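# Slide a door fully open with the mobile manipulator

## Task

Push or pull the sliding door until it is open as far as it goes, and make sure it stays that way without the robot holding it. Nothing else in the room may end up moved. The door must not be banged open or closed, and the robot must not topple or finish leaning; either of those counts as failure.

## Robot and tools

Robot: a TidyBot++ wheeled base (0.54 m long, 0.50 m wide, 0.38 m tall, four driven casters) carrying a single seven-joint arm with a two-finger gripper. The shoulder sits 0.12 m ahead of the base centre at 0.68 m height. Cameras: base_camera (on the base front) and wrist_camera (looks along the hand).

Frames: the base frame has its origin on the floor below the base centre, x ahead, y to the left, z up. hand_pose (the point between the finger pads, link robotiq_pinch) is reported in this frame; its z axis runs out along the fingers, and the fingers close along its y axis. The odometry frame is the base frame as it was when the scene began. base_odometry heading is in radians, positive to the left, -3.142 to 3.142; it counts wheel rotation, so slip shows as motion, and it drifts a few cm and degrees over many moves. base_tilt is in degrees, positive when leaning forward or right. Each carries roughly 1 degree of fixed bias.

execute_actions: argument "actions" is a list holding one action or nothing (empty just reports state and images). Optional "cameras": list of base_camera, wrist_camera or all; omitted or null gives all, [] gives none. An action may contain:
- "base": exactly one key, a relative move from where the base last reported itself: translate_m (metres, forward positive, -2 to 2), strafe_m (metres, left positive, -2 to 2) or rotate_rad (radians, counter-clockwise from above positive, -6.3 to 6.3). Not absolute poses.
- "joints": absolute targets keyed by name, radians. joint_1_rad (any angle; turns the arm about vertical, positive clockwise from above, opposite to rotate_rad), joint_2_rad shoulder -2.249 to 2.249, joint_3_rad any angle, joint_4_rad elbow -2.579 to 2.579, joint_5_rad any angle, joint_6_rad wrist -2.099 to 2.099, joint_7_rad any angle (hand down: positive is counter-clockwise from above; at 1.57 fingers open left/right). gripper_pos 0 (open, ~85 mm gap) to 1 (closed, squeezing ~96-120 N per finger). Continuous joints go the short way, so split turns into steps below half a revolution. Tolerances: ±0.039 for joints 1-4, ±0.056 for 5-7, ±0.03 gripper.
- "speeds": caps for this action only: translate_m and strafe_m 0.05 to 0.5 m/s, rotate_rad 0.1 to 1.57 rad/s (defaults are the maxima). A base move needing over 8.667 s is refused; any action ends by 15 s. Unknown keys or out-of-range numbers cause refusal with no motion.
Unnamed joints or base may keep pushing toward earlier targets.

Arm geometry: upper arm 0.42 m, forearm 0.31 m, hand 0.31 m to the hand point. With joint_1_rad 0, joint_3_rad 3.14, joint_5_rad 0 (roughly the start), the arm moves in the base's x-z plane; tilt from vertical (forward positive) is joint_2 for the upper arm, joint_2 - joint_4 for the forearm, joint_2 - joint_4 - joint_6 for the hand. Summing length·sin gives reach ahead of the shoulder, length·cos gives height above it. The arm starts folded, hand down, poking up to 0.08 m past the base front, elbow up to 1.15 m high. A downward hand reaches at most about 0.94 m height, only near the base. Friction leaves the hand 1-2 cm off; correct by sending last command + (wanted - read). Closed fingertips extend ~20 mm beyond the hand point.

wait: "seconds" 0 to 10; robot keeps its last command, returns state and images. zoom_image: "camera" plus "region" [x0, y0, x1, y1] in pixels of that camera's latest full image, at most 504x504. read_manual: optional "section" ("licences"), only legal text. finished_scene: "scene" = the current scene number; irreversible, ends the scene after the last command is held and says whether the goal was met.

Result lines: base_status and joint_status tell how the last accepted action ended: "done", "off_target" (stopped short, may still push), "contact_stop"/"time_out" (target dropped, holding). A blocked base may still say "done" while short, and keeps shoving until timeout. "joint command not followed" with "cause:" means a self-collision check withheld arm targets (the gripper still moves); such joints read "not_followed" and may be retried each action. on_its_own lists uncommanded changes. joint_positions, gripper_pos, motor_effort (% of max, peak in brackets, noisy), Motor temperatures (per arm joint), and "pictures" naming the images' order. If a result reports a stop, remaining calls in that reply are skipped.

Hazards: "ARM HIT" means a hard collision with the base or itself (no check prevents hitting the base). Torque fault: joints 1-4 limit 104.5 N m (warn 56.7), joints 5-7 51.3 (warn 29.4); reaching it freezes the arm and gripper 10 s and skips the rest of the call while the base continues. Motors warn (MOTOR HOT) from 60 °C and at 75 °C brake weakly and the arm sinks (OVER-TEMPERATURE FAULT; keys then show limit_stop_at_motor_heat, resend). Tipping risk: driving while the arm snags something about 0.8 m up or higher, or horizontal force on a raised hand; retracting the arm or backing off levels it. Move the door gently at low speed so it does not slam, avoid knocking other objects, and make sure the door stays open once the hand lets go. The robot holds its last command while you are thinking.

Each tool is called after ">>>" in YAML: its name, and indented under it one key for each argument.

## Session

>>> execute_actions:
  actions: []

Scene clock: 0.00 s.
Motor temperatures (°C, as the motors report them): [35 31 28 31 36 35 42]
base_odometry: x=+0.000 y=+0.000 heading=+0.000 (m, m, rad; odometry frame)
base_tilt: forward=+0.1 right=-0.1 (deg)
base_status: not commanded
joint_positions: joint_1_rad=-0.022 joint_2_rad=-0.373 joint_3_rad=+3.105 joint_4_rad=-2.507 joint_5_rad=-0.034 joint_6_rad=-0.825 joint_7_rad=+1.555 gripper_pos=+0.000
joint_status: not commanded
motor_effort: joint_1_rad=-1 joint_2_rad=-2 joint_3_rad=-1 joint_4_rad=+13 joint_5_rad=+0 joint_6_rad=+2 joint_7_rad=+1 (%)
hand_pose: x=+0.2868 y=+0.0175 z=+0.5995 quat_wxyz=(-0.010, +0.996, +0.010, +0.091) (m; base frame)
pictures: base_camera, wrist_camera
Images, in order (width x height): base_camera 644x364, wrist_camera 644x476.

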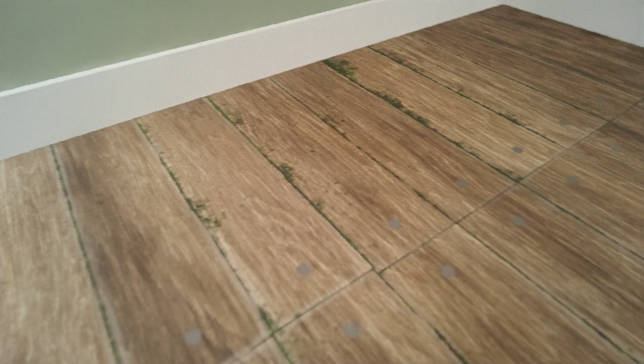

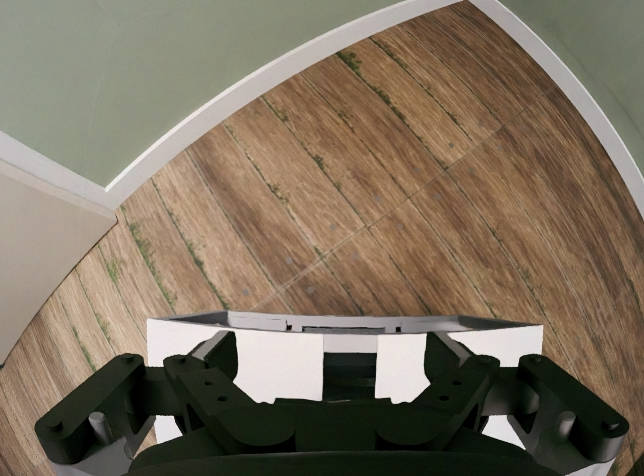

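>>> execute_actions:
  actions:
    - {"joints":{"joint_6_rad":0.45}}

Scene clock: 2.13 s.
Motor temperatures (°C, as the motors report them): [35 31 28 32 36 35 42]
base_odometry: x=+0.000 y=+0.000 heading=+0.000 (m, m, rad; odometry frame)
base_tilt: forward=+0.1 right=-0.1 (deg)
base_status: not commanded
joint_positions: joint_1_rad=-0.022 joint_2_rad=-0.373 joint_3_rad=+3.105 joint_4_rad=-2.506 joint_5_rad=-0.034 joint_6_rad=+0.429 joint_7_rad=+1.555 gripper_pos=+0.000
joint_status: all done
motor_effort: joint_1_rad=-1(0) joint_2_rad=-7(7) joint_3_rad=-1(1) joint_4_rad=+17(17) joint_5_rad=+0(0) joint_6_rad=+8(7) joint_7_rad=+1(1) (%)
hand_pose: x=+0.5391 y=+0.0230 z=+0.8646 quat_wxyz=(-0.024, +0.753, +0.003, +0.658) (m; base frame)
pictures: base_camera, wrist_camera
Images, in order (width x height): base_camera 644x364, wrist_camera 644x476.

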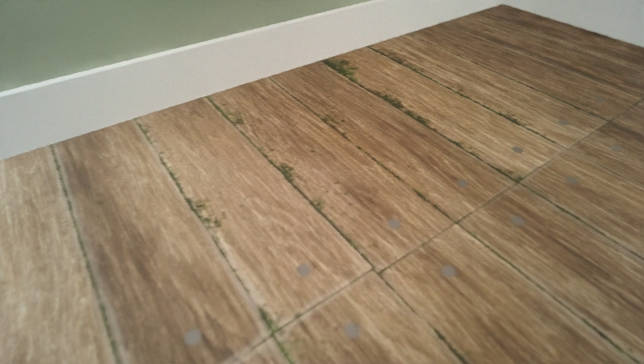

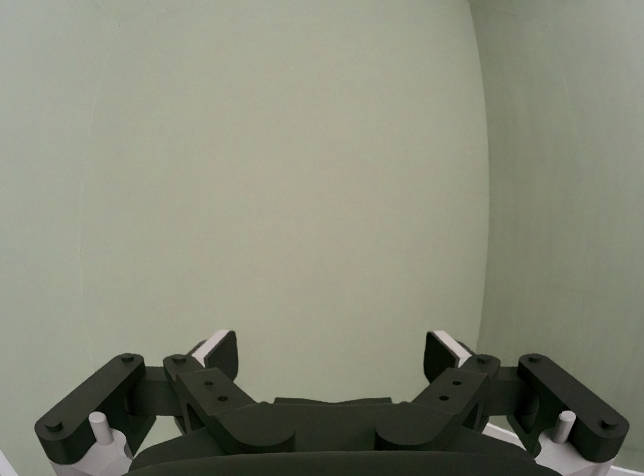

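>>> execute_actions:
  actions:
    - {"joints":{"joint_1_rad":1.6}}
  cameras: ["wrist_camera"]

>>> execute_actions:
  actions:
    - {"joints":{"joint_1_rad":3.1}}
  cameras: ["wrist_camera"]

Scene clock: 7.43 s.
Motor temperatures (°C, as the motors report them): [35 31 28 32 36 35 42]
base_odometry: x=+0.000 y=+0.000 heading=+0.000 (m, m, rad; odometry frame)
base_tilt: forward=+0.0 right=-0.2 (deg)
base_status: not commanded
joint_positions: joint_1_rad=+1.585 joint_2_rad=-0.373 joint_3_rad=+3.105 joint_4_rad=-2.506 joint_5_rad=-0.034 joint_6_rad=+0.429 joint_7_rad=+1.555 gripper_pos=+0.000
joint_status: all done
motor_effort: joint_1_rad=-1(2) joint_2_rad=-7(6) joint_3_rad=-1(0) joint_4_rad=+17(17) joint_5_rad=+1(1) joint_6_rad=+8(8) joint_7_rad=+1(1) (%)
hand_pose: x=+0.1265 y=-0.4206 z=+0.8646 quat_wxyz=(+0.457, +0.524, -0.540, +0.474) (m; base frame)
pictures: wrist_camera
Images, in order (width x height): wrist_camera 644x476.

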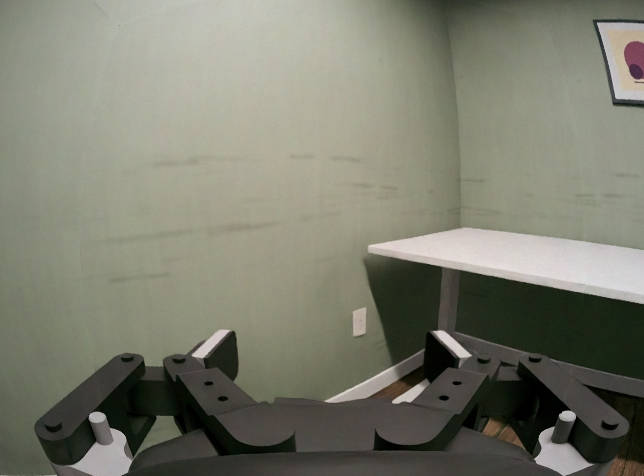

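Scene clock: 10.17 s.
Motor temperatures (°C, as the motors report them): [35 31 28 32 36 35 42]
base_odometry: x=+0.000 y=+0.000 heading=+0.000 (m, m, rad; odometry frame)
base_tilt: forward=+0.0 right=-0.1 (deg)
base_status: not commanded
joint_positions: joint_1_rad=+3.085 joint_2_rad=-0.373 joint_3_rad=+3.105 joint_4_rad=-2.506 joint_5_rad=-0.034 joint_6_rad=+0.429 joint_7_rad=+1.555 gripper_pos=+0.000
joint_status: all done
motor_effort: joint_1_rad=-1(2) joint_2_rad=-6(6) joint_3_rad=-1(0) joint_4_rad=+16(17) joint_5_rad=+0(1) joint_6_rad=+8(8) joint_7_rad=+1(0) (%)
hand_pose: x=-0.3001 y=-0.0372 z=+0.8646 quat_wxyz=(+0.658, +0.016, -0.752, +0.035) (m; base frame)
pictures: wrist_camera
Images, in order (width x height): wrist_camera 644x476.

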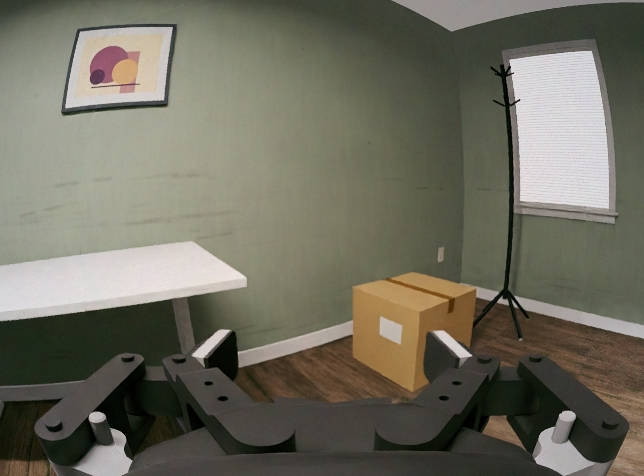

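>>> execute_actions:
  actions:
    - {"joints":{"joint_1_rad":4.3}}
  cameras: ["wrist_camera"]

Scene clock: 12.93 s.
Motor temperatures (°C, as the motors report them): [35 31 28 32 36 35 42]
base_odometry: x=+0.000 y=+0.000 heading=+0.000 (m, m, rad; odometry frame)
base_tilt: forward=+0.1 right=-0.1 (deg)
base_status: not commanded
joint_positions: joint_1_rad=+4.285 joint_2_rad=-0.373 joint_3_rad=+3.105 joint_4_rad=-2.506 joint_5_rad=-0.034 joint_6_rad=+0.429 joint_7_rad=+1.555 gripper_pos=+0.000
joint_status: all done
motor_effort: joint_1_rad=+0(1) joint_2_rad=-6(6) joint_3_rad=-1(0) joint_4_rad=+17(17) joint_5_rad=+0(1) joint_6_rad=+8(8) joint_7_rad=+0(0) (%)
hand_pose: x=-0.0675 y=+0.3771 z=+0.8646 quat_wxyz=(+0.562, -0.412, -0.630, -0.343) (m; base frame)
pictures: wrist_camera
Images, in order (width x height): wrist_camera 644x476.

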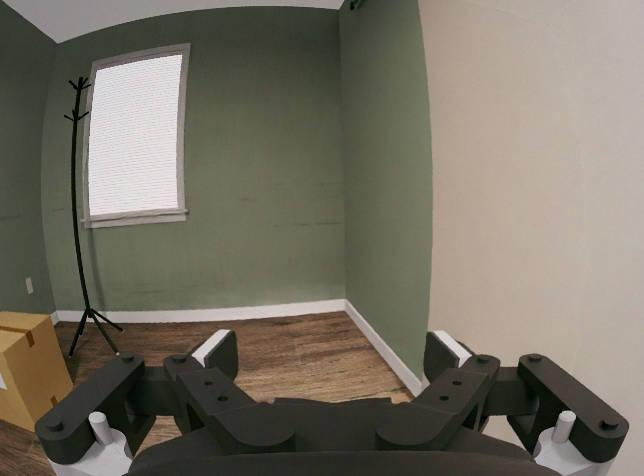

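>>> execute_actions:
  actions:
    - {"base":{"rotate_rad":0.7},"joints":{"joint_1_rad":5.3}}

Scene clock: 16.37 s.
Motor temperatures (°C, as the motors report them): [35 31 28 32 36 35 42]
base_odometry: x=+0.000 y=+0.000 heading=+0.699 (m, m, rad; odometry frame)
base_tilt: forward=+0.1 right=-0.1 (deg)
base_status: done
joint_positions: joint_1_rad=+5.285 joint_2_rad=-0.373 joint_3_rad=+3.105 joint_4_rad=-2.506 joint_5_rad=-0.034 joint_6_rad=+0.429 joint_7_rad=+1.555 gripper_pos=+0.000
joint_status: all done
motor_effort: joint_1_rad=-1(1) joint_2_rad=-6(8) joint_3_rad=-1(1) joint_4_rad=+17(17) joint_5_rad=+0(0) joint_6_rad=+9(8) joint_7_rad=+0(1) (%)
hand_pose: x=+0.3356 y=+0.3607 z=+0.8646 quat_wxyz=(+0.329, -0.663, -0.355, -0.570) (m; base frame)
pictures: base_camera, wrist_camera
Images, in order (width x height): base_camera 644x364, wrist_camera 644x476.

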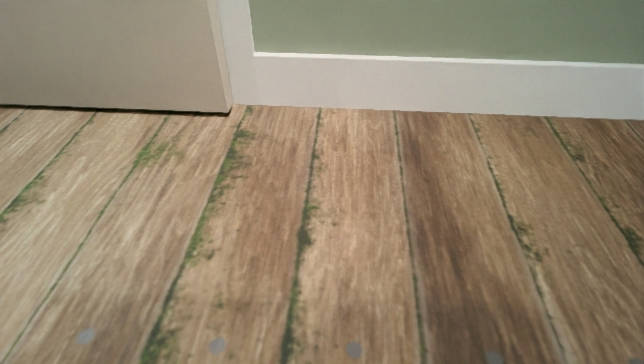

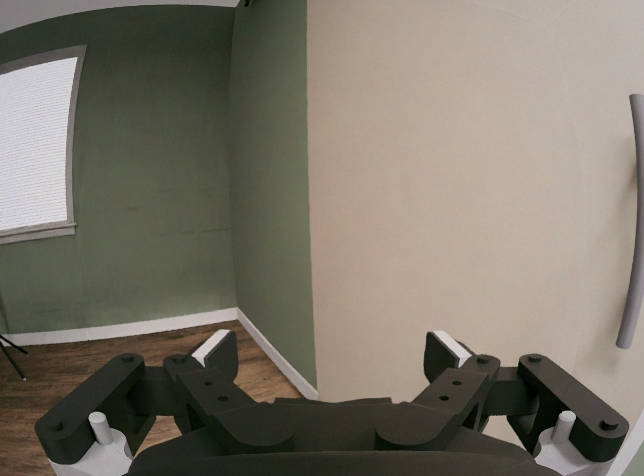

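>>> execute_actions:
  actions:
    - {"base":{"translate_m":-0.3},"joints":{"joint_1_rad":6.1}}

Scene clock: 19.50 s.
Motor temperatures (°C, as the motors report them): [35 31 28 32 36 35 42]
base_odometry: x=-0.230 y=-0.193 heading=+0.700 (m, m, rad; odometry frame)
base_tilt: forward=+0.1 right=-0.2 (deg)
base_status: done
joint_positions: joint_1_rad=+6.085 joint_2_rad=-0.374 joint_3_rad=+3.105 joint_4_rad=-2.506 joint_5_rad=-0.034 joint_6_rad=+0.429 joint_7_rad=+1.555 gripper_pos=+0.000
joint_status: all done
motor_effort: joint_1_rad=+0(0) joint_2_rad=-6(9) joint_3_rad=-1(1) joint_4_rad=+17(17) joint_5_rad=+0(1) joint_6_rad=+8(8) joint_7_rad=+1(1) (%)
hand_pose: x=+0.5285 y=+0.0959 z=+0.8649 quat_wxyz=(+0.081, -0.749, -0.069, -0.654) (m; base frame)
pictures: base_camera, wrist_camera
Images, in order (width x height): base_camera 644x364, wrist_camera 644x476.

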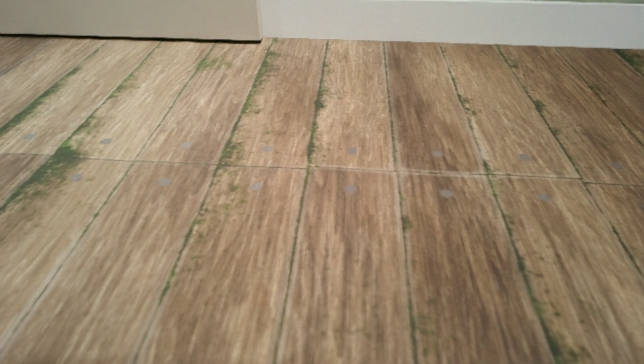

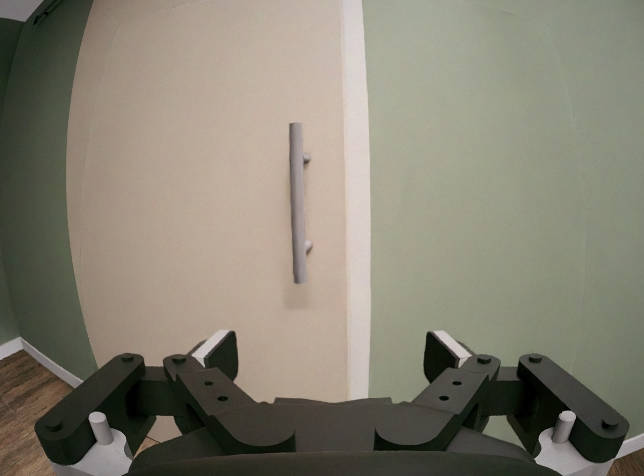

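>>> execute_actions:
  actions:
    - {"base":{"rotate_rad":-0.06},"joints":{"joint_1_rad":6.28,"joint_6_rad":0.57}}
  cameras: []

>>> execute_actions:
  actions:
    - {"base":{"strafe_m":0.26}}

Scene clock: 22.90 s.
Motor temperatures (°C, as the motors report them): [35 31 28 32 36 35 42]
base_odometry: x=-0.230 y=-0.194 heading=+0.640 (m, m, rad; odometry frame)
base_tilt: forward=+0.1 right=-0.2 (deg)
base_status: done
joint_positions: joint_1_rad=+6.266 joint_2_rad=-0.374 joint_3_rad=+3.105 joint_4_rad=-2.506 joint_5_rad=-0.034 joint_6_rad=+0.529 joint_7_rad=+1.555 gripper_pos=+0.000
joint_status: all done
motor_effort: joint_1_rad=+0(0) joint_2_rad=-7(7) joint_3_rad=-1(1) joint_4_rad=+17(17) joint_5_rad=+0(1) joint_6_rad=+8(9) joint_7_rad=+1(0) (%)
hand_pose: x=+0.5416 y=+0.0206 z=+0.8961 quat_wxyz=(+0.023, -0.718, -0.001, -0.695) (m; base frame)
pictures: none
No camera images: the call's "cameras" was empty. Leave "cameras" out to get every camera's image.

Scene clock: 24.70 s.
Motor temperatures (°C, as the motors report them): [35 31 28 32 36 35 42]
base_odometry: x=-0.385 y=+0.015 heading=+0.640 (m, m, rad; odometry frame)
base_tilt: forward=+0.0 right=-0.2 (deg)
base_status: done
joint_positions: joint_1_rad=+6.266 joint_2_rad=-0.374 joint_3_rad=+3.105 joint_4_rad=-2.506 joint_5_rad=-0.034 joint_6_rad=+0.530 joint_7_rad=+1.555 gripper_pos=+0.000
joint_status: not commanded
motor_effort: joint_1_rad=+0(1) joint_2_rad=-7(8) joint_3_rad=-1(1) joint_4_rad=+17(17) joint_5_rad=+1(1) joint_6_rad=+8(9) joint_7_rad=+1(0) (%)
hand_pose: x=+0.5417 y=+0.0204 z=+0.8963 quat_wxyz=(+0.023, -0.718, -0.001, -0.696) (m; base frame)
pictures: base_camera, wrist_camera
Images, in order (width x height): base_camera 644x364, wrist_camera 644x476.

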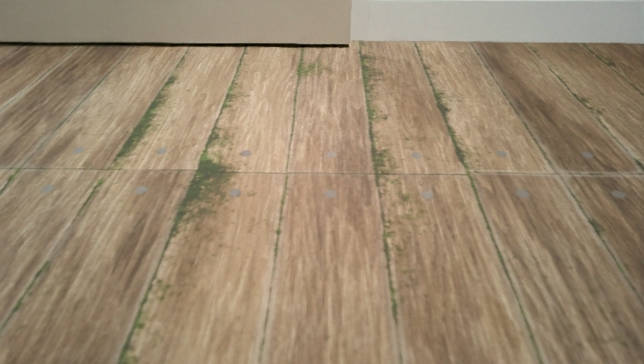

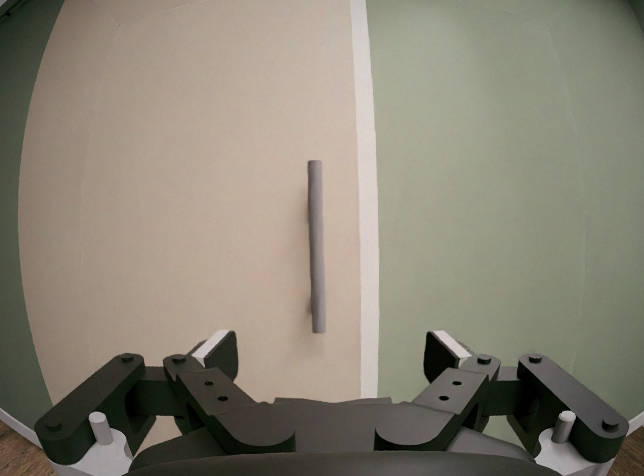

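>>> zoom_image:
  camera: "base_camera"
  region: [140, 0, 644, 200]

>>> zoom_image:
  camera: "base_camera"
  region: [0, 0, 504, 200]

Region (140, 0, 644, 200) of base_camera's 644x364 image, scaled by 1.000; it fills the top 200 rows of this view, and the rest is white.

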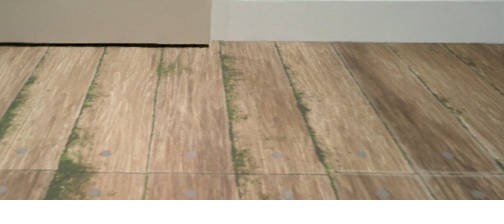

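Region (0, 0, 504, 200) of base_camera's 644x364 image, scaled by 1.000; it fills the top 200 rows of this view, and the rest is white.

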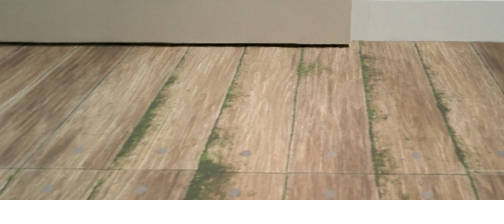

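>>> execute_actions:
  actions:
    - {"base":{"rotate_rad":-0.025},"joints":{"joint_6_rad":0.60}}
  cameras: []

>>> execute_actions:
  actions:
    - {"base":{"translate_m":0.25}}

Scene clock: 26.80 s.
Motor temperatures (°C, as the motors report them): [35 31 28 32 36 35 42]
base_odometry: x=-0.385 y=+0.015 heading=+0.616 (m, m, rad; odometry frame)
base_tilt: forward=+0.1 right=-0.2 (deg)
base_status: done
joint_positions: joint_1_rad=+6.268 joint_2_rad=-0.374 joint_3_rad=+3.105 joint_4_rad=-2.506 joint_5_rad=-0.034 joint_6_rad=+0.561 joint_7_rad=+1.555 gripper_pos=+0.000
joint_status: all done
motor_effort: joint_1_rad=-1(2) joint_2_rad=-7(8) joint_3_rad=-1(1) joint_4_rad=+17(18) joint_5_rad=+1(1) joint_6_rad=+9(9) joint_7_rad=+1(1) (%)
hand_pose: x=+0.5418 y=+0.0195 z=+0.9060 quat_wxyz=(+0.022, -0.707, +0.000, -0.707) (m; base frame)
pictures: none
No camera images: the call's "cameras" was empty. Leave "cameras" out to get every camera's image.

Scene clock: 28.57 s.
Motor temperatures (°C, as the motors report them): [35 31 28 32 36 35 42]
base_odometry: x=-0.181 y=+0.160 heading=+0.616 (m, m, rad; odometry frame)
base_tilt: forward=+0.1 right=-0.1 (deg)
base_status: done
joint_positions: joint_1_rad=+6.268 joint_2_rad=-0.372 joint_3_rad=+3.105 joint_4_rad=-2.506 joint_5_rad=-0.034 joint_6_rad=+0.562 joint_7_rad=+1.555 gripper_pos=+0.000
joint_status: not commanded
motor_effort: joint_1_rad=+0(2) joint_2_rad=-6(10) joint_3_rad=-1(0) joint_4_rad=+17(18) joint_5_rad=+0(1) joint_6_rad=+8(8) joint_7_rad=+0(1) (%)
hand_pose: x=+0.5424 y=+0.0195 z=+0.9050 quat_wxyz=(+0.022, -0.708, +0.000, -0.706) (m; base frame)
pictures: base_camera, wrist_camera
Images, in order (width x height): base_camera 644x364, wrist_camera 644x476.

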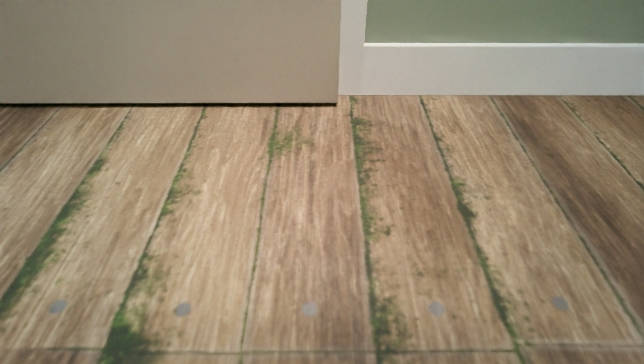

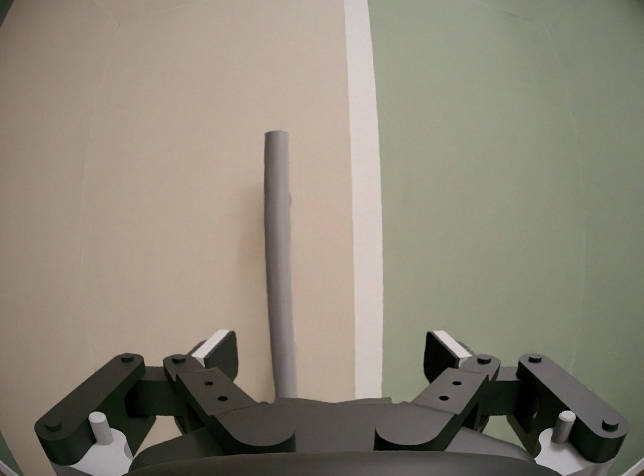

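>>> execute_actions:
  actions:
    - {"base":{"strafe_m":0.04}}
  cameras: []

>>> execute_actions:
  actions:
    - {"base":{"translate_m":0.09},"speeds":{"translate_m":0.2}}

Scene clock: 30.17 s.
Motor temperatures (°C, as the motors report them): [35 31 28 32 36 35 42]
base_odometry: x=-0.204 y=+0.193 heading=+0.616 (m, m, rad; odometry frame)
base_tilt: forward=+0.0 right=-0.2 (deg)
base_status: done
joint_positions: joint_1_rad=+6.268 joint_2_rad=-0.372 joint_3_rad=+3.105 joint_4_rad=-2.506 joint_5_rad=-0.034 joint_6_rad=+0.562 joint_7_rad=+1.555 gripper_pos=+0.000
joint_status: not commanded
motor_effort: joint_1_rad=+0(1) joint_2_rad=-7(7) joint_3_rad=-1(1) joint_4_rad=+16(17) joint_5_rad=+0(1) joint_6_rad=+8(8) joint_7_rad=+1(0) (%)
hand_pose: x=+0.5424 y=+0.0193 z=+0.9050 quat_wxyz=(+0.022, -0.708, +0.000, -0.706) (m; base frame)
pictures: none
No camera images: the call's "cameras" was empty. Leave "cameras" out to get every camera's image.

Scene clock: 31.37 s.
Motor temperatures (°C, as the motors report them): [35 31 28 32 36 35 42]
base_odometry: x=-0.131 y=+0.245 heading=+0.616 (m, m, rad; odometry frame)
base_tilt: forward=+0.0 right=-0.1 (deg)
base_status: done
joint_positions: joint_1_rad=+6.268 joint_2_rad=-0.371 joint_3_rad=+3.105 joint_4_rad=-2.506 joint_5_rad=-0.034 joint_6_rad=+0.562 joint_7_rad=+1.555 gripper_pos=+0.000
joint_status: not commanded
motor_effort: joint_1_rad=-1(0) joint_2_rad=-6(9) joint_3_rad=+0(1) joint_4_rad=+17(18) joint_5_rad=+0(0) joint_6_rad=+8(9) joint_7_rad=+1(1) (%)
hand_pose: x=+0.5426 y=+0.0193 z=+0.9047 quat_wxyz=(+0.022, -0.708, +0.000, -0.706) (m; base frame)
pictures: base_camera, wrist_camera
Images, in order (width x height): base_camera 644x364, wrist_camera 644x476.

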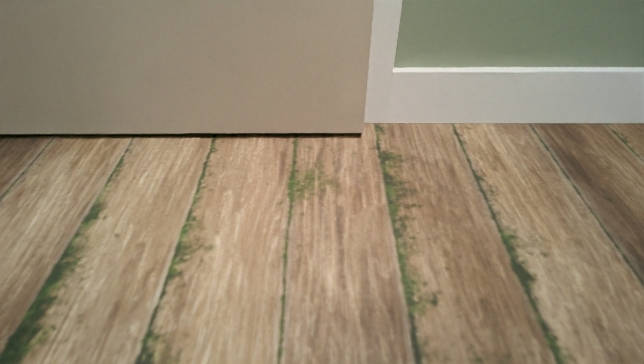

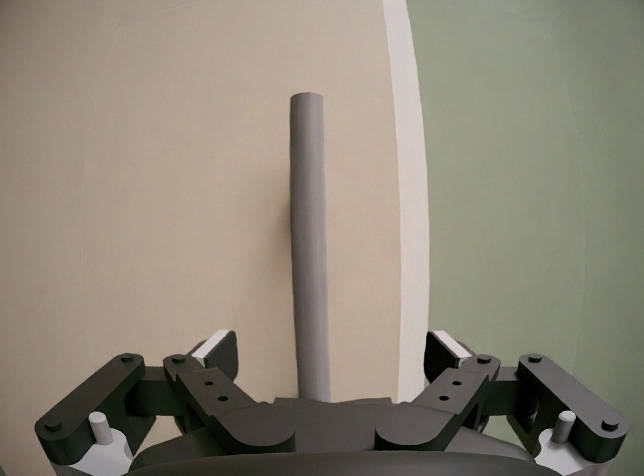

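>>> execute_actions:
  actions:
    - {"base":{"translate_m":0.06},"speeds":{"translate_m":0.1}}

Scene clock: 33.27 s.
Motor temperatures (°C, as the motors report them): [35 31 28 32 36 35 42]
base_odometry: x=-0.082 y=+0.280 heading=+0.617 (m, m, rad; odometry frame)
base_tilt: forward=+0.1 right=-0.1 (deg)
base_status: done
joint_positions: joint_1_rad=+6.268 joint_2_rad=-0.371 joint_3_rad=+3.105 joint_4_rad=-2.506 joint_5_rad=-0.034 joint_6_rad=+0.562 joint_7_rad=+1.555 gripper_pos=+0.000
joint_status: not commanded
motor_effort: joint_1_rad=-1(1) joint_2_rad=-7(10) joint_3_rad=-1(0) joint_4_rad=+17(17) joint_5_rad=+0(1) joint_6_rad=+9(9) joint_7_rad=+1(1) (%)
hand_pose: x=+0.5424 y=+0.0193 z=+0.9051 quat_wxyz=(+0.022, -0.708, +0.000, -0.706) (m; base frame)
pictures: base_camera, wrist_camera
Images, in order (width x height): base_camera 644x364, wrist_camera 644x476.

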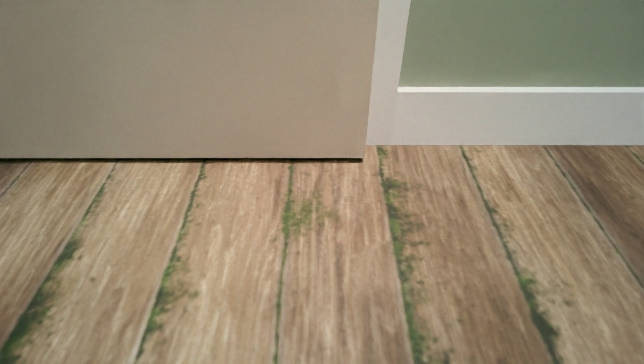

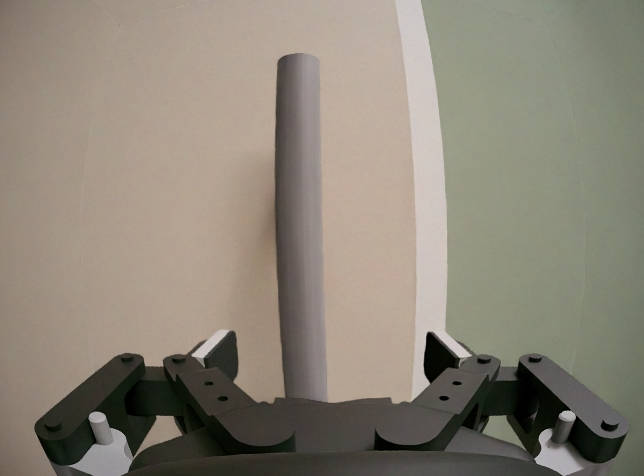

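>>> execute_actions:
  actions:
    - {"base":{"translate_m":0.035},"speeds":{"translate_m":0.1}}

Scene clock: 34.57 s.
Motor temperatures (°C, as the motors report them): [35 31 28 32 36 35 42]
base_odometry: x=-0.053 y=+0.300 heading=+0.617 (m, m, rad; odometry frame)
base_tilt: forward=+0.1 right=-0.2 (deg)
base_status: done
joint_positions: joint_1_rad=+6.268 joint_2_rad=-0.372 joint_3_rad=+3.105 joint_4_rad=-2.506 joint_5_rad=-0.034 joint_6_rad=+0.562 joint_7_rad=+1.555 gripper_pos=+0.000
joint_status: not commanded
motor_effort: joint_1_rad=-1(0) joint_2_rad=-6(9) joint_3_rad=-1(0) joint_4_rad=+17(17) joint_5_rad=+0(1) joint_6_rad=+8(9) joint_7_rad=+1(1) (%)
hand_pose: x=+0.5423 y=+0.0193 z=+0.9054 quat_wxyz=(+0.022, -0.708, +0.000, -0.706) (m; base frame)
pictures: base_camera, wrist_camera
Images, in order (width x height): base_camera 644x364, wrist_camera 644x476.

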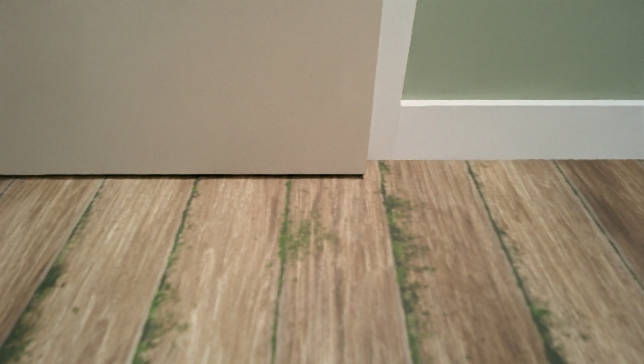

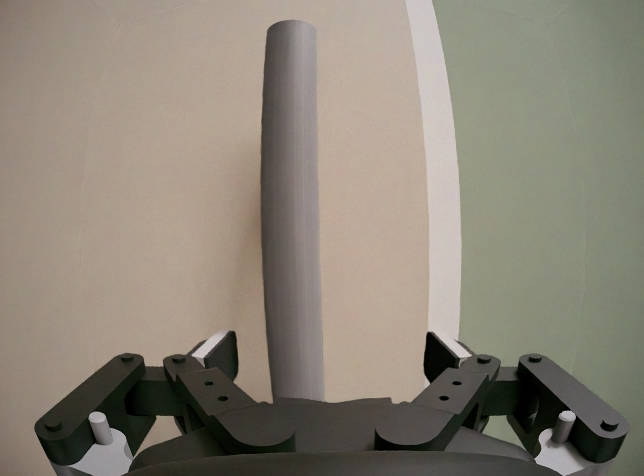

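>>> execute_actions:
  actions:
    - {"base":{"strafe_m":0.15},"speeds":{"strafe_m":0.08}}

Scene clock: 37.83 s.
Motor temperatures (°C, as the motors report them): [35 31 28 32 36 35 42]
base_odometry: x=-0.140 y=+0.423 heading=+0.617 (m, m, rad; odometry frame)
base_tilt: forward=+0.0 right=-0.1 (deg)
base_status: done
joint_positions: joint_1_rad=+6.291 joint_2_rad=-0.374 joint_3_rad=+3.128 joint_4_rad=-2.507 joint_5_rad=-0.043 joint_6_rad=+0.563 joint_7_rad=+1.555 gripper_pos=+0.000
joint_status: not commanded
motor_effort: joint_1_rad=+0(10) joint_2_rad=-7(7) joint_3_rad=-1(12) joint_4_rad=+17(19) joint_5_rad=+0(7) joint_6_rad=+8(9) joint_7_rad=+1(0) (%)
hand_pose: x=+0.5423 y=-0.0025 z=+0.9058 quat_wxyz=(+0.010, -0.707, +0.023, -0.707) (m; base frame)
pictures: base_camera, wrist_camera
Images, in order (width x height): base_camera 644x364, wrist_camera 644x476.

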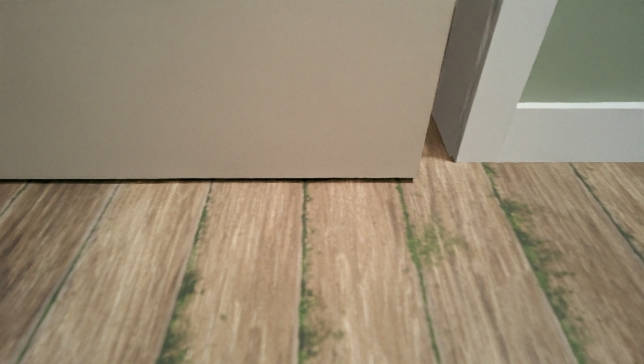

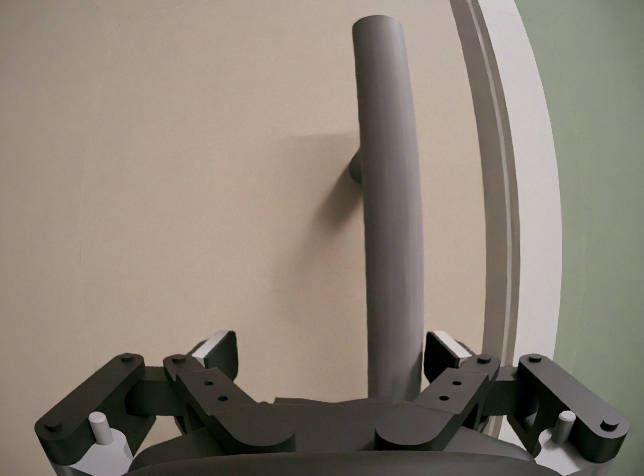

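>>> execute_actions:
  actions:
    - {"base":{"strafe_m":0.45},"speeds":{"strafe_m":0.12}}

Scene clock: 42.57 s.
Motor temperatures (°C, as the motors report them): [35 31 28 32 36 35 42]
base_odometry: x=-0.400 y=+0.790 heading=+0.617 (m, m, rad; odometry frame)
base_tilt: forward=+0.1 right=-0.1 (deg)
base_status: done
joint_positions: joint_1_rad=+6.290 joint_2_rad=-0.374 joint_3_rad=+3.128 joint_4_rad=-2.507 joint_5_rad=-0.051 joint_6_rad=+0.565 joint_7_rad=+1.555 gripper_pos=+0.000
joint_status: not commanded
motor_effort: joint_1_rad=-1(11) joint_2_rad=-7(9) joint_3_rad=-1(15) joint_4_rad=+17(18) joint_5_rad=+1(8) joint_6_rad=+8(9) joint_7_rad=+1(0) (%)
hand_pose: x=+0.5422 y=-0.0034 z=+0.9064 quat_wxyz=(+0.012, -0.706, +0.026, -0.708) (m; base frame)
pictures: base_camera, wrist_camera
Images, in order (width x height): base_camera 644x364, wrist_camera 644x476.

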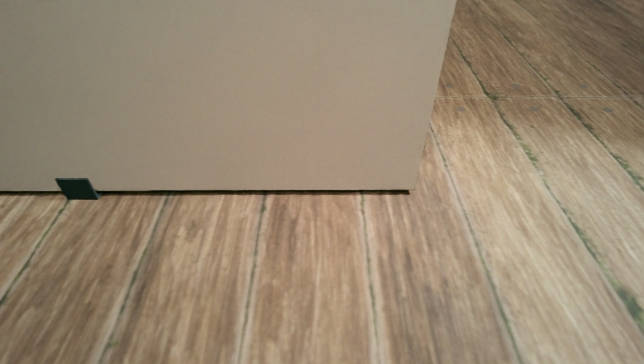

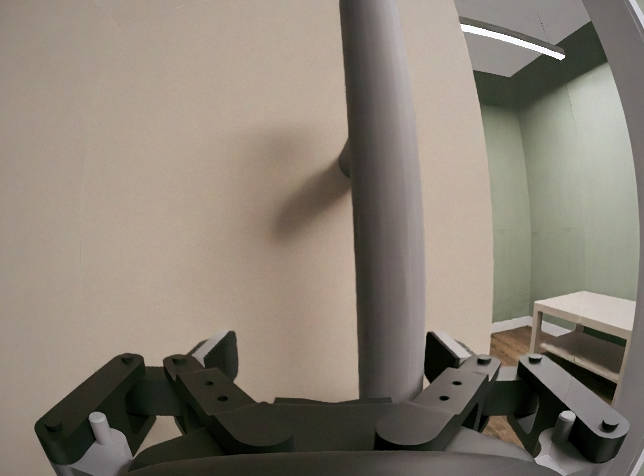

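>>> execute_actions:
  actions:
    - {"base":{"translate_m":-0.03},"speeds":{"translate_m":0.1}}
  cameras: []

>>> execute_actions:
  actions:
    - {"base":{"strafe_m":0.22},"speeds":{"strafe_m":0.08}}

Scene clock: 45.17 s.
Motor temperatures (°C, as the motors report them): [35 31 28 32 36 35 42]
base_odometry: x=-0.425 y=+0.773 heading=+0.616 (m, m, rad; odometry frame)
base_tilt: forward=+0.0 right=-0.2 (deg)
base_status: done
joint_positions: joint_1_rad=+6.290 joint_2_rad=-0.375 joint_3_rad=+3.128 joint_4_rad=-2.507 joint_5_rad=-0.051 joint_6_rad=+0.565 joint_7_rad=+1.555 gripper_pos=+0.000
joint_status: not commanded
motor_effort: joint_1_rad=-2(1) joint_2_rad=-7(10) joint_3_rad=-1(1) joint_4_rad=+17(17) joint_5_rad=+1(1) joint_6_rad=+8(9) joint_7_rad=-1(1) (%)
hand_pose: x=+0.5420 y=-0.0034 z=+0.9068 quat_wxyz=(+0.012, -0.706, +0.026, -0.708) (m; base frame)
pictures: none
No camera images: the call's "cameras" was empty. Leave "cameras" out to get every camera's image.

Scene clock: 48.43 s.
Motor temperatures (°C, as the motors report them): [35 31 28 32 36 35 42]
base_odometry: x=-0.552 y=+0.953 heading=+0.616 (m, m, rad; odometry frame)
base_tilt: forward=+0.1 right=-0.1 (deg)
base_status: done
joint_positions: joint_1_rad=+6.281 joint_2_rad=-0.378 joint_3_rad=+3.114 joint_4_rad=-2.509 joint_5_rad=-0.051 joint_6_rad=+0.565 joint_7_rad=+1.555 gripper_pos=+0.000
joint_status: not commanded
motor_effort: joint_1_rad=-1(11) joint_2_rad=-6(8) joint_3_rad=-1(13) joint_4_rad=+17(20) joint_5_rad=+1(8) joint_6_rad=+9(8) joint_7_rad=+1(1) (%)
hand_pose: x=+0.5409 y=+0.0066 z=+0.9070 quat_wxyz=(+0.017, -0.705, +0.017, -0.708) (m; base frame)
pictures: base_camera, wrist_camera
Images, in order (width x height): base_camera 644x364, wrist_camera 644x476.

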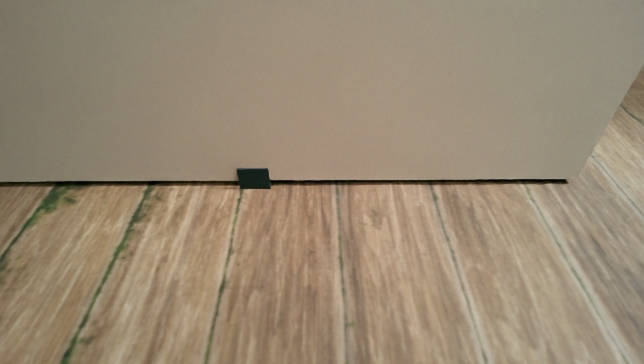

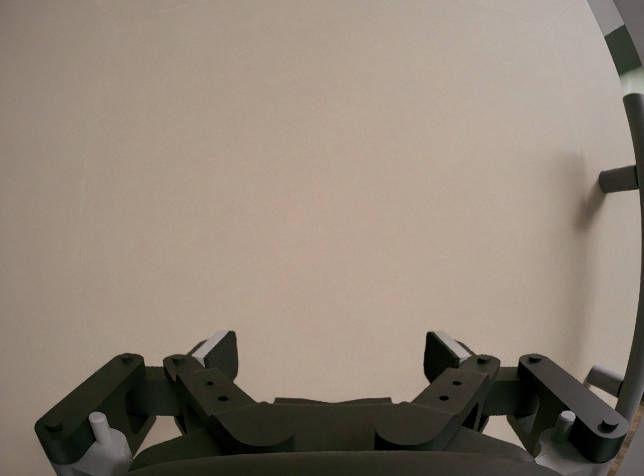

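>>> execute_actions:
  actions:
    - {"base":{"translate_m":-0.09}}
  cameras: []

>>> execute_actions:
  actions:
    - {"base":{"strafe_m":-0.24}}

Scene clock: 50.20 s.
Motor temperatures (°C, as the motors report them): [35 31 28 32 36 35 42]
base_odometry: x=-0.626 y=+0.901 heading=+0.616 (m, m, rad; odometry frame)
base_tilt: forward=+0.1 right=-0.1 (deg)
base_status: done
joint_positions: joint_1_rad=+6.281 joint_2_rad=-0.378 joint_3_rad=+3.114 joint_4_rad=-2.509 joint_5_rad=-0.051 joint_6_rad=+0.565 joint_7_rad=+1.555 gripper_pos=+0.000
joint_status: not commanded
motor_effort: joint_1_rad=-1(0) joint_2_rad=-7(10) joint_3_rad=-1(0) joint_4_rad=+16(17) joint_5_rad=+0(0) joint_6_rad=+8(9) joint_7_rad=+1(0) (%)
hand_pose: x=+0.5409 y=+0.0066 z=+0.9072 quat_wxyz=(+0.017, -0.705, +0.017, -0.709) (m; base frame)
pictures: none
No camera images: the call's "cameras" was empty. Leave "cameras" out to get every camera's image.

Scene clock: 51.93 s.
Motor temperatures (°C, as the motors report them): [35 31 28 32 36 35 42]
base_odometry: x=-0.487 y=+0.705 heading=+0.616 (m, m, rad; odometry frame)
base_tilt: forward=+0.0 right=-0.2 (deg)
base_status: done
joint_positions: joint_1_rad=+6.281 joint_2_rad=-0.378 joint_3_rad=+3.114 joint_4_rad=-2.509 joint_5_rad=-0.051 joint_6_rad=+0.565 joint_7_rad=+1.555 gripper_pos=+0.000
joint_status: not commanded
motor_effort: joint_1_rad=-1(1) joint_2_rad=-7(7) joint_3_rad=-1(0) joint_4_rad=+17(17) joint_5_rad=+0(1) joint_6_rad=+8(8) joint_7_rad=+1(1) (%)
hand_pose: x=+0.5409 y=+0.0066 z=+0.9072 quat_wxyz=(+0.017, -0.705, +0.017, -0.709) (m; base frame)
pictures: base_camera, wrist_camera
Images, in order (width x height): base_camera 644x364, wrist_camera 644x476.

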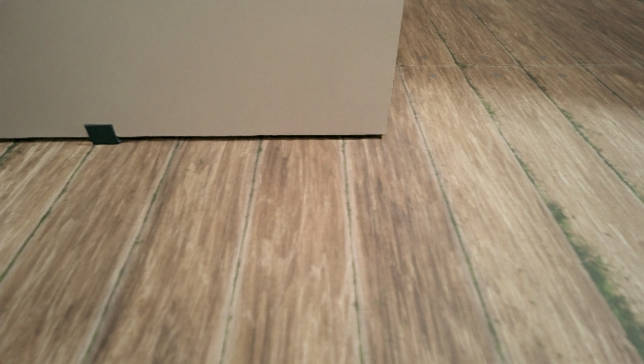

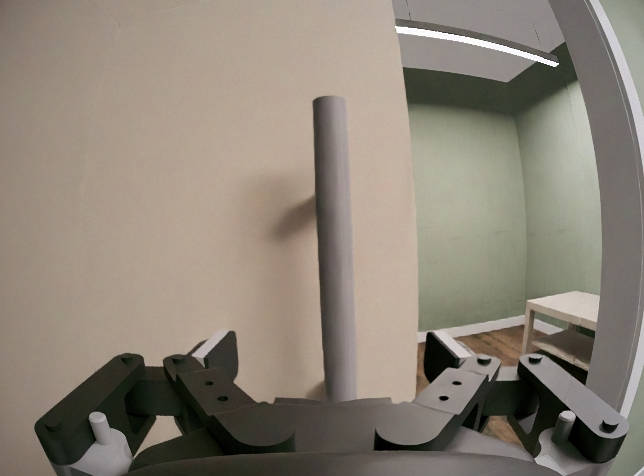

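>>> execute_actions:
  actions:
    - {"base":{"translate_m":0.12},"speeds":{"translate_m":0.15}}

Scene clock: 53.63 s.
Motor temperatures (°C, as the motors report them): [35 31 28 32 36 35 42]
base_odometry: x=-0.389 y=+0.774 heading=+0.615 (m, m, rad; odometry frame)
base_tilt: forward=+0.1 right=-0.2 (deg)
base_status: done
joint_positions: joint_1_rad=+6.281 joint_2_rad=-0.377 joint_3_rad=+3.114 joint_4_rad=-2.509 joint_5_rad=-0.051 joint_6_rad=+0.565 joint_7_rad=+1.555 gripper_pos=+0.000
joint_status: not commanded
motor_effort: joint_1_rad=+0(0) joint_2_rad=-7(9) joint_3_rad=-1(1) joint_4_rad=+17(17) joint_5_rad=+0(1) joint_6_rad=+8(9) joint_7_rad=+1(1) (%)
hand_pose: x=+0.5411 y=+0.0066 z=+0.9068 quat_wxyz=(+0.017, -0.706, +0.017, -0.708) (m; base frame)
pictures: base_camera, wrist_camera
Images, in order (width x height): base_camera 644x364, wrist_camera 644x476.

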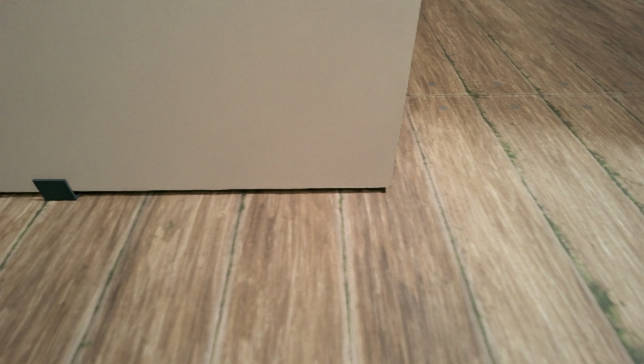

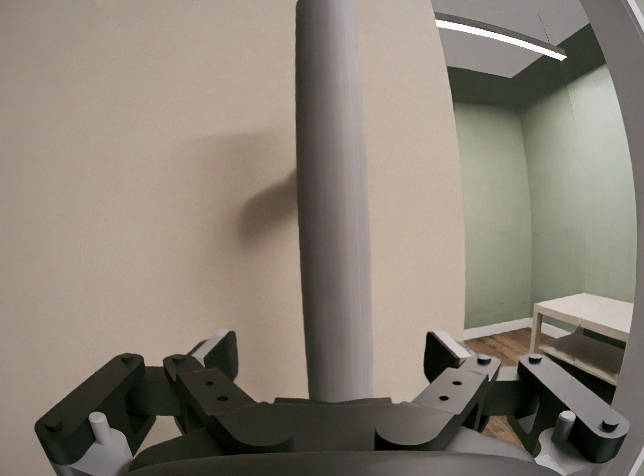

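>>> execute_actions:
  actions:
    - {"joints":{"gripper_pos":1.0}}
  cameras: ["wrist_camera"]

>>> execute_actions:
  actions:
    - {"base":{"strafe_m":0.25},"speeds":{"strafe_m":0.1}}

Scene clock: 55.13 s.
Motor temperatures (°C, as the motors report them): [35 31 28 32 36 35 42]
base_odometry: x=-0.389 y=+0.774 heading=+0.616 (m, m, rad; odometry frame)
base_tilt: forward=+0.1 right=-0.1 (deg)
base_status: not commanded
joint_positions: joint_1_rad=+6.288 joint_2_rad=-0.378 joint_3_rad=+3.117 joint_4_rad=-2.510 joint_5_rad=-0.045 joint_6_rad=+0.566 joint_7_rad=+1.555 gripper_pos=+0.741
joint_status: gripper_pos off_target (ended at +0.741, target +1.000)
motor_effort: joint_1_rad=-3(7) joint_2_rad=-6(7) joint_3_rad=-3(9) joint_4_rad=+17(20) joint_5_rad=+0(4) joint_6_rad=+8(9) joint_7_rad=-1(2) (%)
hand_pose: x=+0.5407 y=+0.0036 z=+0.9067 quat_wxyz=(+0.014, -0.705, +0.018, -0.708) (m; base frame)
pictures: wrist_camera
Images, in order (width x height): wrist_camera 644x476.

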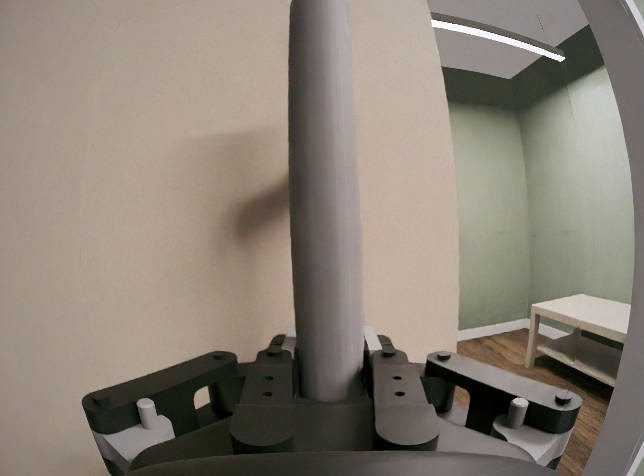

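Scene clock: 58.23 s.
Motor temperatures (°C, as the motors report them): [35 31 28 32 36 35 42]
base_odometry: x=-0.534 y=+0.978 heading=+0.615 (m, m, rad; odometry frame)
base_tilt: forward=+0.1 right=-0.1 (deg)
base_status: done
joint_positions: joint_1_rad=+6.301 joint_2_rad=-0.424 joint_3_rad=+3.129 joint_4_rad=-2.543 joint_5_rad=-0.045 joint_6_rad=+0.566 joint_7_rad=+1.555 gripper_pos=+0.741
joint_status: not commanded
motor_effort: joint_1_rad=-6(10) joint_2_rad=+9(9) joint_3_rad=-5(12) joint_4_rad=+26(26) joint_5_rad=+1(4) joint_6_rad=+9(9) joint_7_rad=-3(4) (%)
hand_pose: x=+0.5252 y=-0.0074 z=+0.9065 quat_wxyz=(+0.007, -0.701, +0.028, -0.713) (m; base frame)
pictures: base_camera, wrist_camera
Images, in order (width x height): base_camera 644x364, wrist_camera 644x476.

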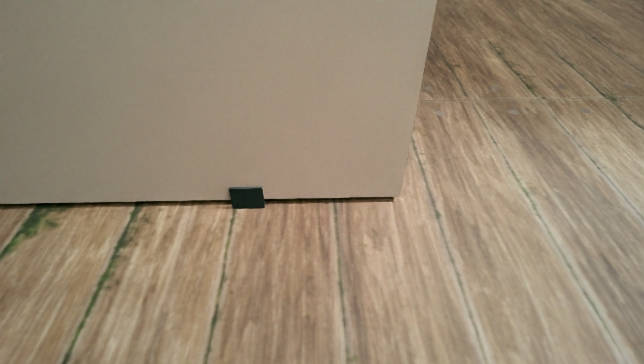

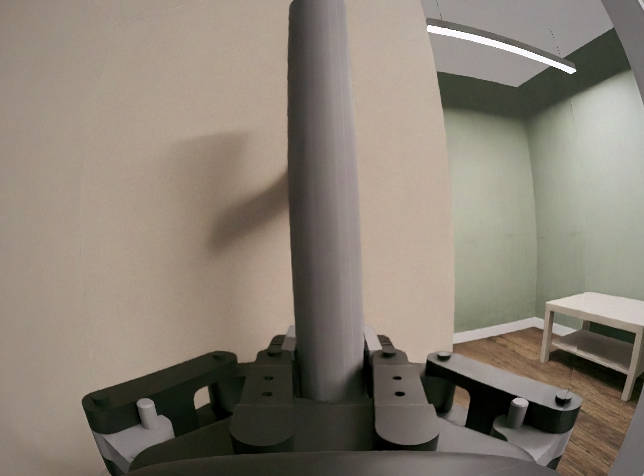

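>>> execute_actions:
  actions:
    - {"base":{"translate_m":-0.025},"speeds":{"translate_m":0.08}}
  cameras: []

>>> execute_actions:
  actions:
    - {"base":{"strafe_m":0.08},"speeds":{"strafe_m":0.05}}

Scene clock: 59.57 s.
Motor temperatures (°C, as the motors report them): [35 31 28 32 36 35 42]
base_odometry: x=-0.554 y=+0.964 heading=+0.615 (m, m, rad; odometry frame)
base_tilt: forward=+0.1 right=-0.2 (deg)
base_status: done
joint_positions: joint_1_rad=+6.298 joint_2_rad=-0.362 joint_3_rad=+3.128 joint_4_rad=-2.499 joint_5_rad=-0.045 joint_6_rad=+0.566 joint_7_rad=+1.555 gripper_pos=+0.741
joint_status: not commanded
motor_effort: joint_1_rad=-3(5) joint_2_rad=-9(13) joint_3_rad=-3(4) joint_4_rad=+16(25) joint_5_rad=-1(2) joint_6_rad=+8(11) joint_7_rad=-3(3) (%)
hand_pose: x=+0.5465 y=-0.0058 z=+0.9066 quat_wxyz=(+0.008, -0.707, +0.027, -0.707) (m; base frame)
pictures: none
No camera images: the call's "cameras" was empty. Leave "cameras" out to get every camera's image.

Scene clock: 61.67 s.
Motor temperatures (°C, as the motors report them): [35 31 28 32 36 35 42]
base_odometry: x=-0.601 y=+1.029 heading=+0.615 (m, m, rad; odometry frame)
base_tilt: forward=+0.0 right=-0.2 (deg)
base_status: done
joint_positions: joint_1_rad=+6.298 joint_2_rad=-0.371 joint_3_rad=+3.129 joint_4_rad=-2.506 joint_5_rad=-0.044 joint_6_rad=+0.567 joint_7_rad=+1.555 gripper_pos=+0.741
joint_status: not commanded
motor_effort: joint_1_rad=-3(9) joint_2_rad=-4(10) joint_3_rad=-2(11) joint_4_rad=+19(19) joint_5_rad=-1(3) joint_6_rad=+9(9) joint_7_rad=-3(3) (%)
hand_pose: x=+0.5432 y=-0.0062 z=+0.9065 quat_wxyz=(+0.008, -0.706, +0.027, -0.708) (m; base frame)
pictures: base_camera, wrist_camera
Images, in order (width x height): base_camera 644x364, wrist_camera 644x476.

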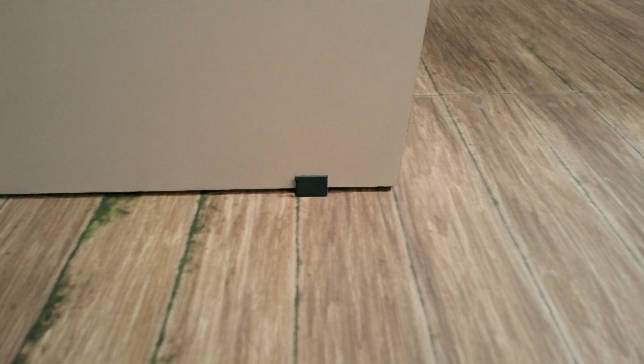

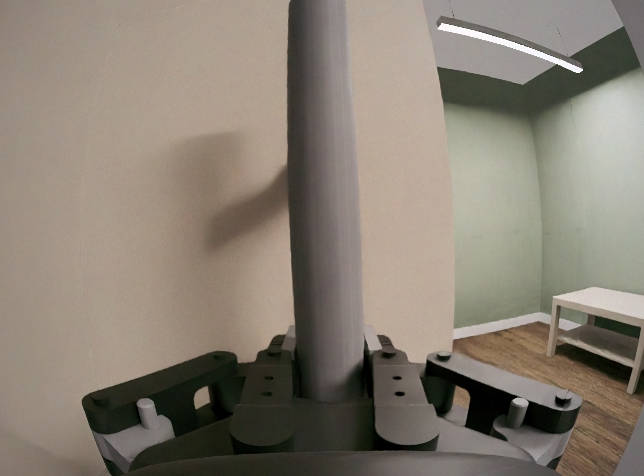

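>>> execute_actions:
  actions:
    - {"base":{"strafe_m":0.06},"speeds":{"strafe_m":0.05}}

Scene clock: 63.60 s.
Motor temperatures (°C, as the motors report them): [35 31 28 32 36 35 42]
base_odometry: x=-0.635 y=+1.078 heading=+0.615 (m, m, rad; odometry frame)
base_tilt: forward=+0.0 right=-0.1 (deg)
base_status: done
joint_positions: joint_1_rad=+6.302 joint_2_rad=-0.382 joint_3_rad=+3.132 joint_4_rad=-2.514 joint_5_rad=-0.043 joint_6_rad=+0.567 joint_7_rad=+1.555 gripper_pos=+0.741
joint_status: not commanded
motor_effort: joint_1_rad=-4(10) joint_2_rad=-1(6) joint_3_rad=-4(12) joint_4_rad=+21(20) joint_5_rad=+0(4) joint_6_rad=+9(9) joint_7_rad=-3(3) (%)
hand_pose: x=+0.5394 y=-0.0095 z=+0.9065 quat_wxyz=(+0.006, -0.705, +0.029, -0.709) (m; base frame)
pictures: base_camera, wrist_camera
Images, in order (width x height): base_camera 644x364, wrist_camera 644x476.

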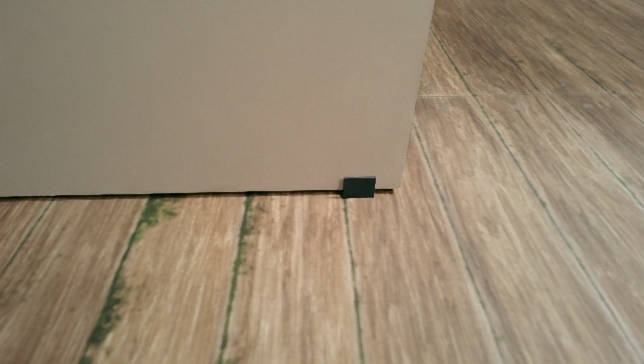

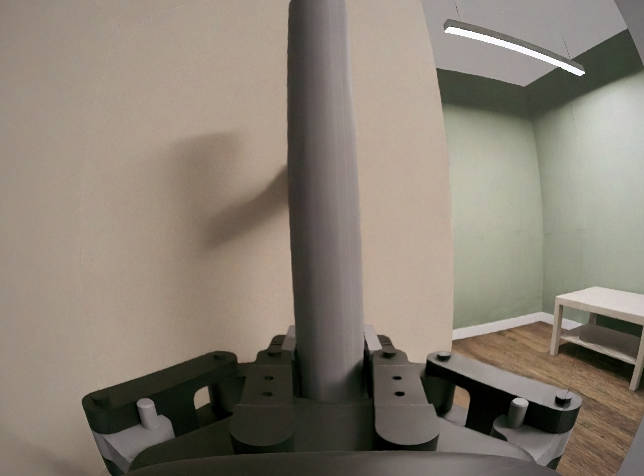

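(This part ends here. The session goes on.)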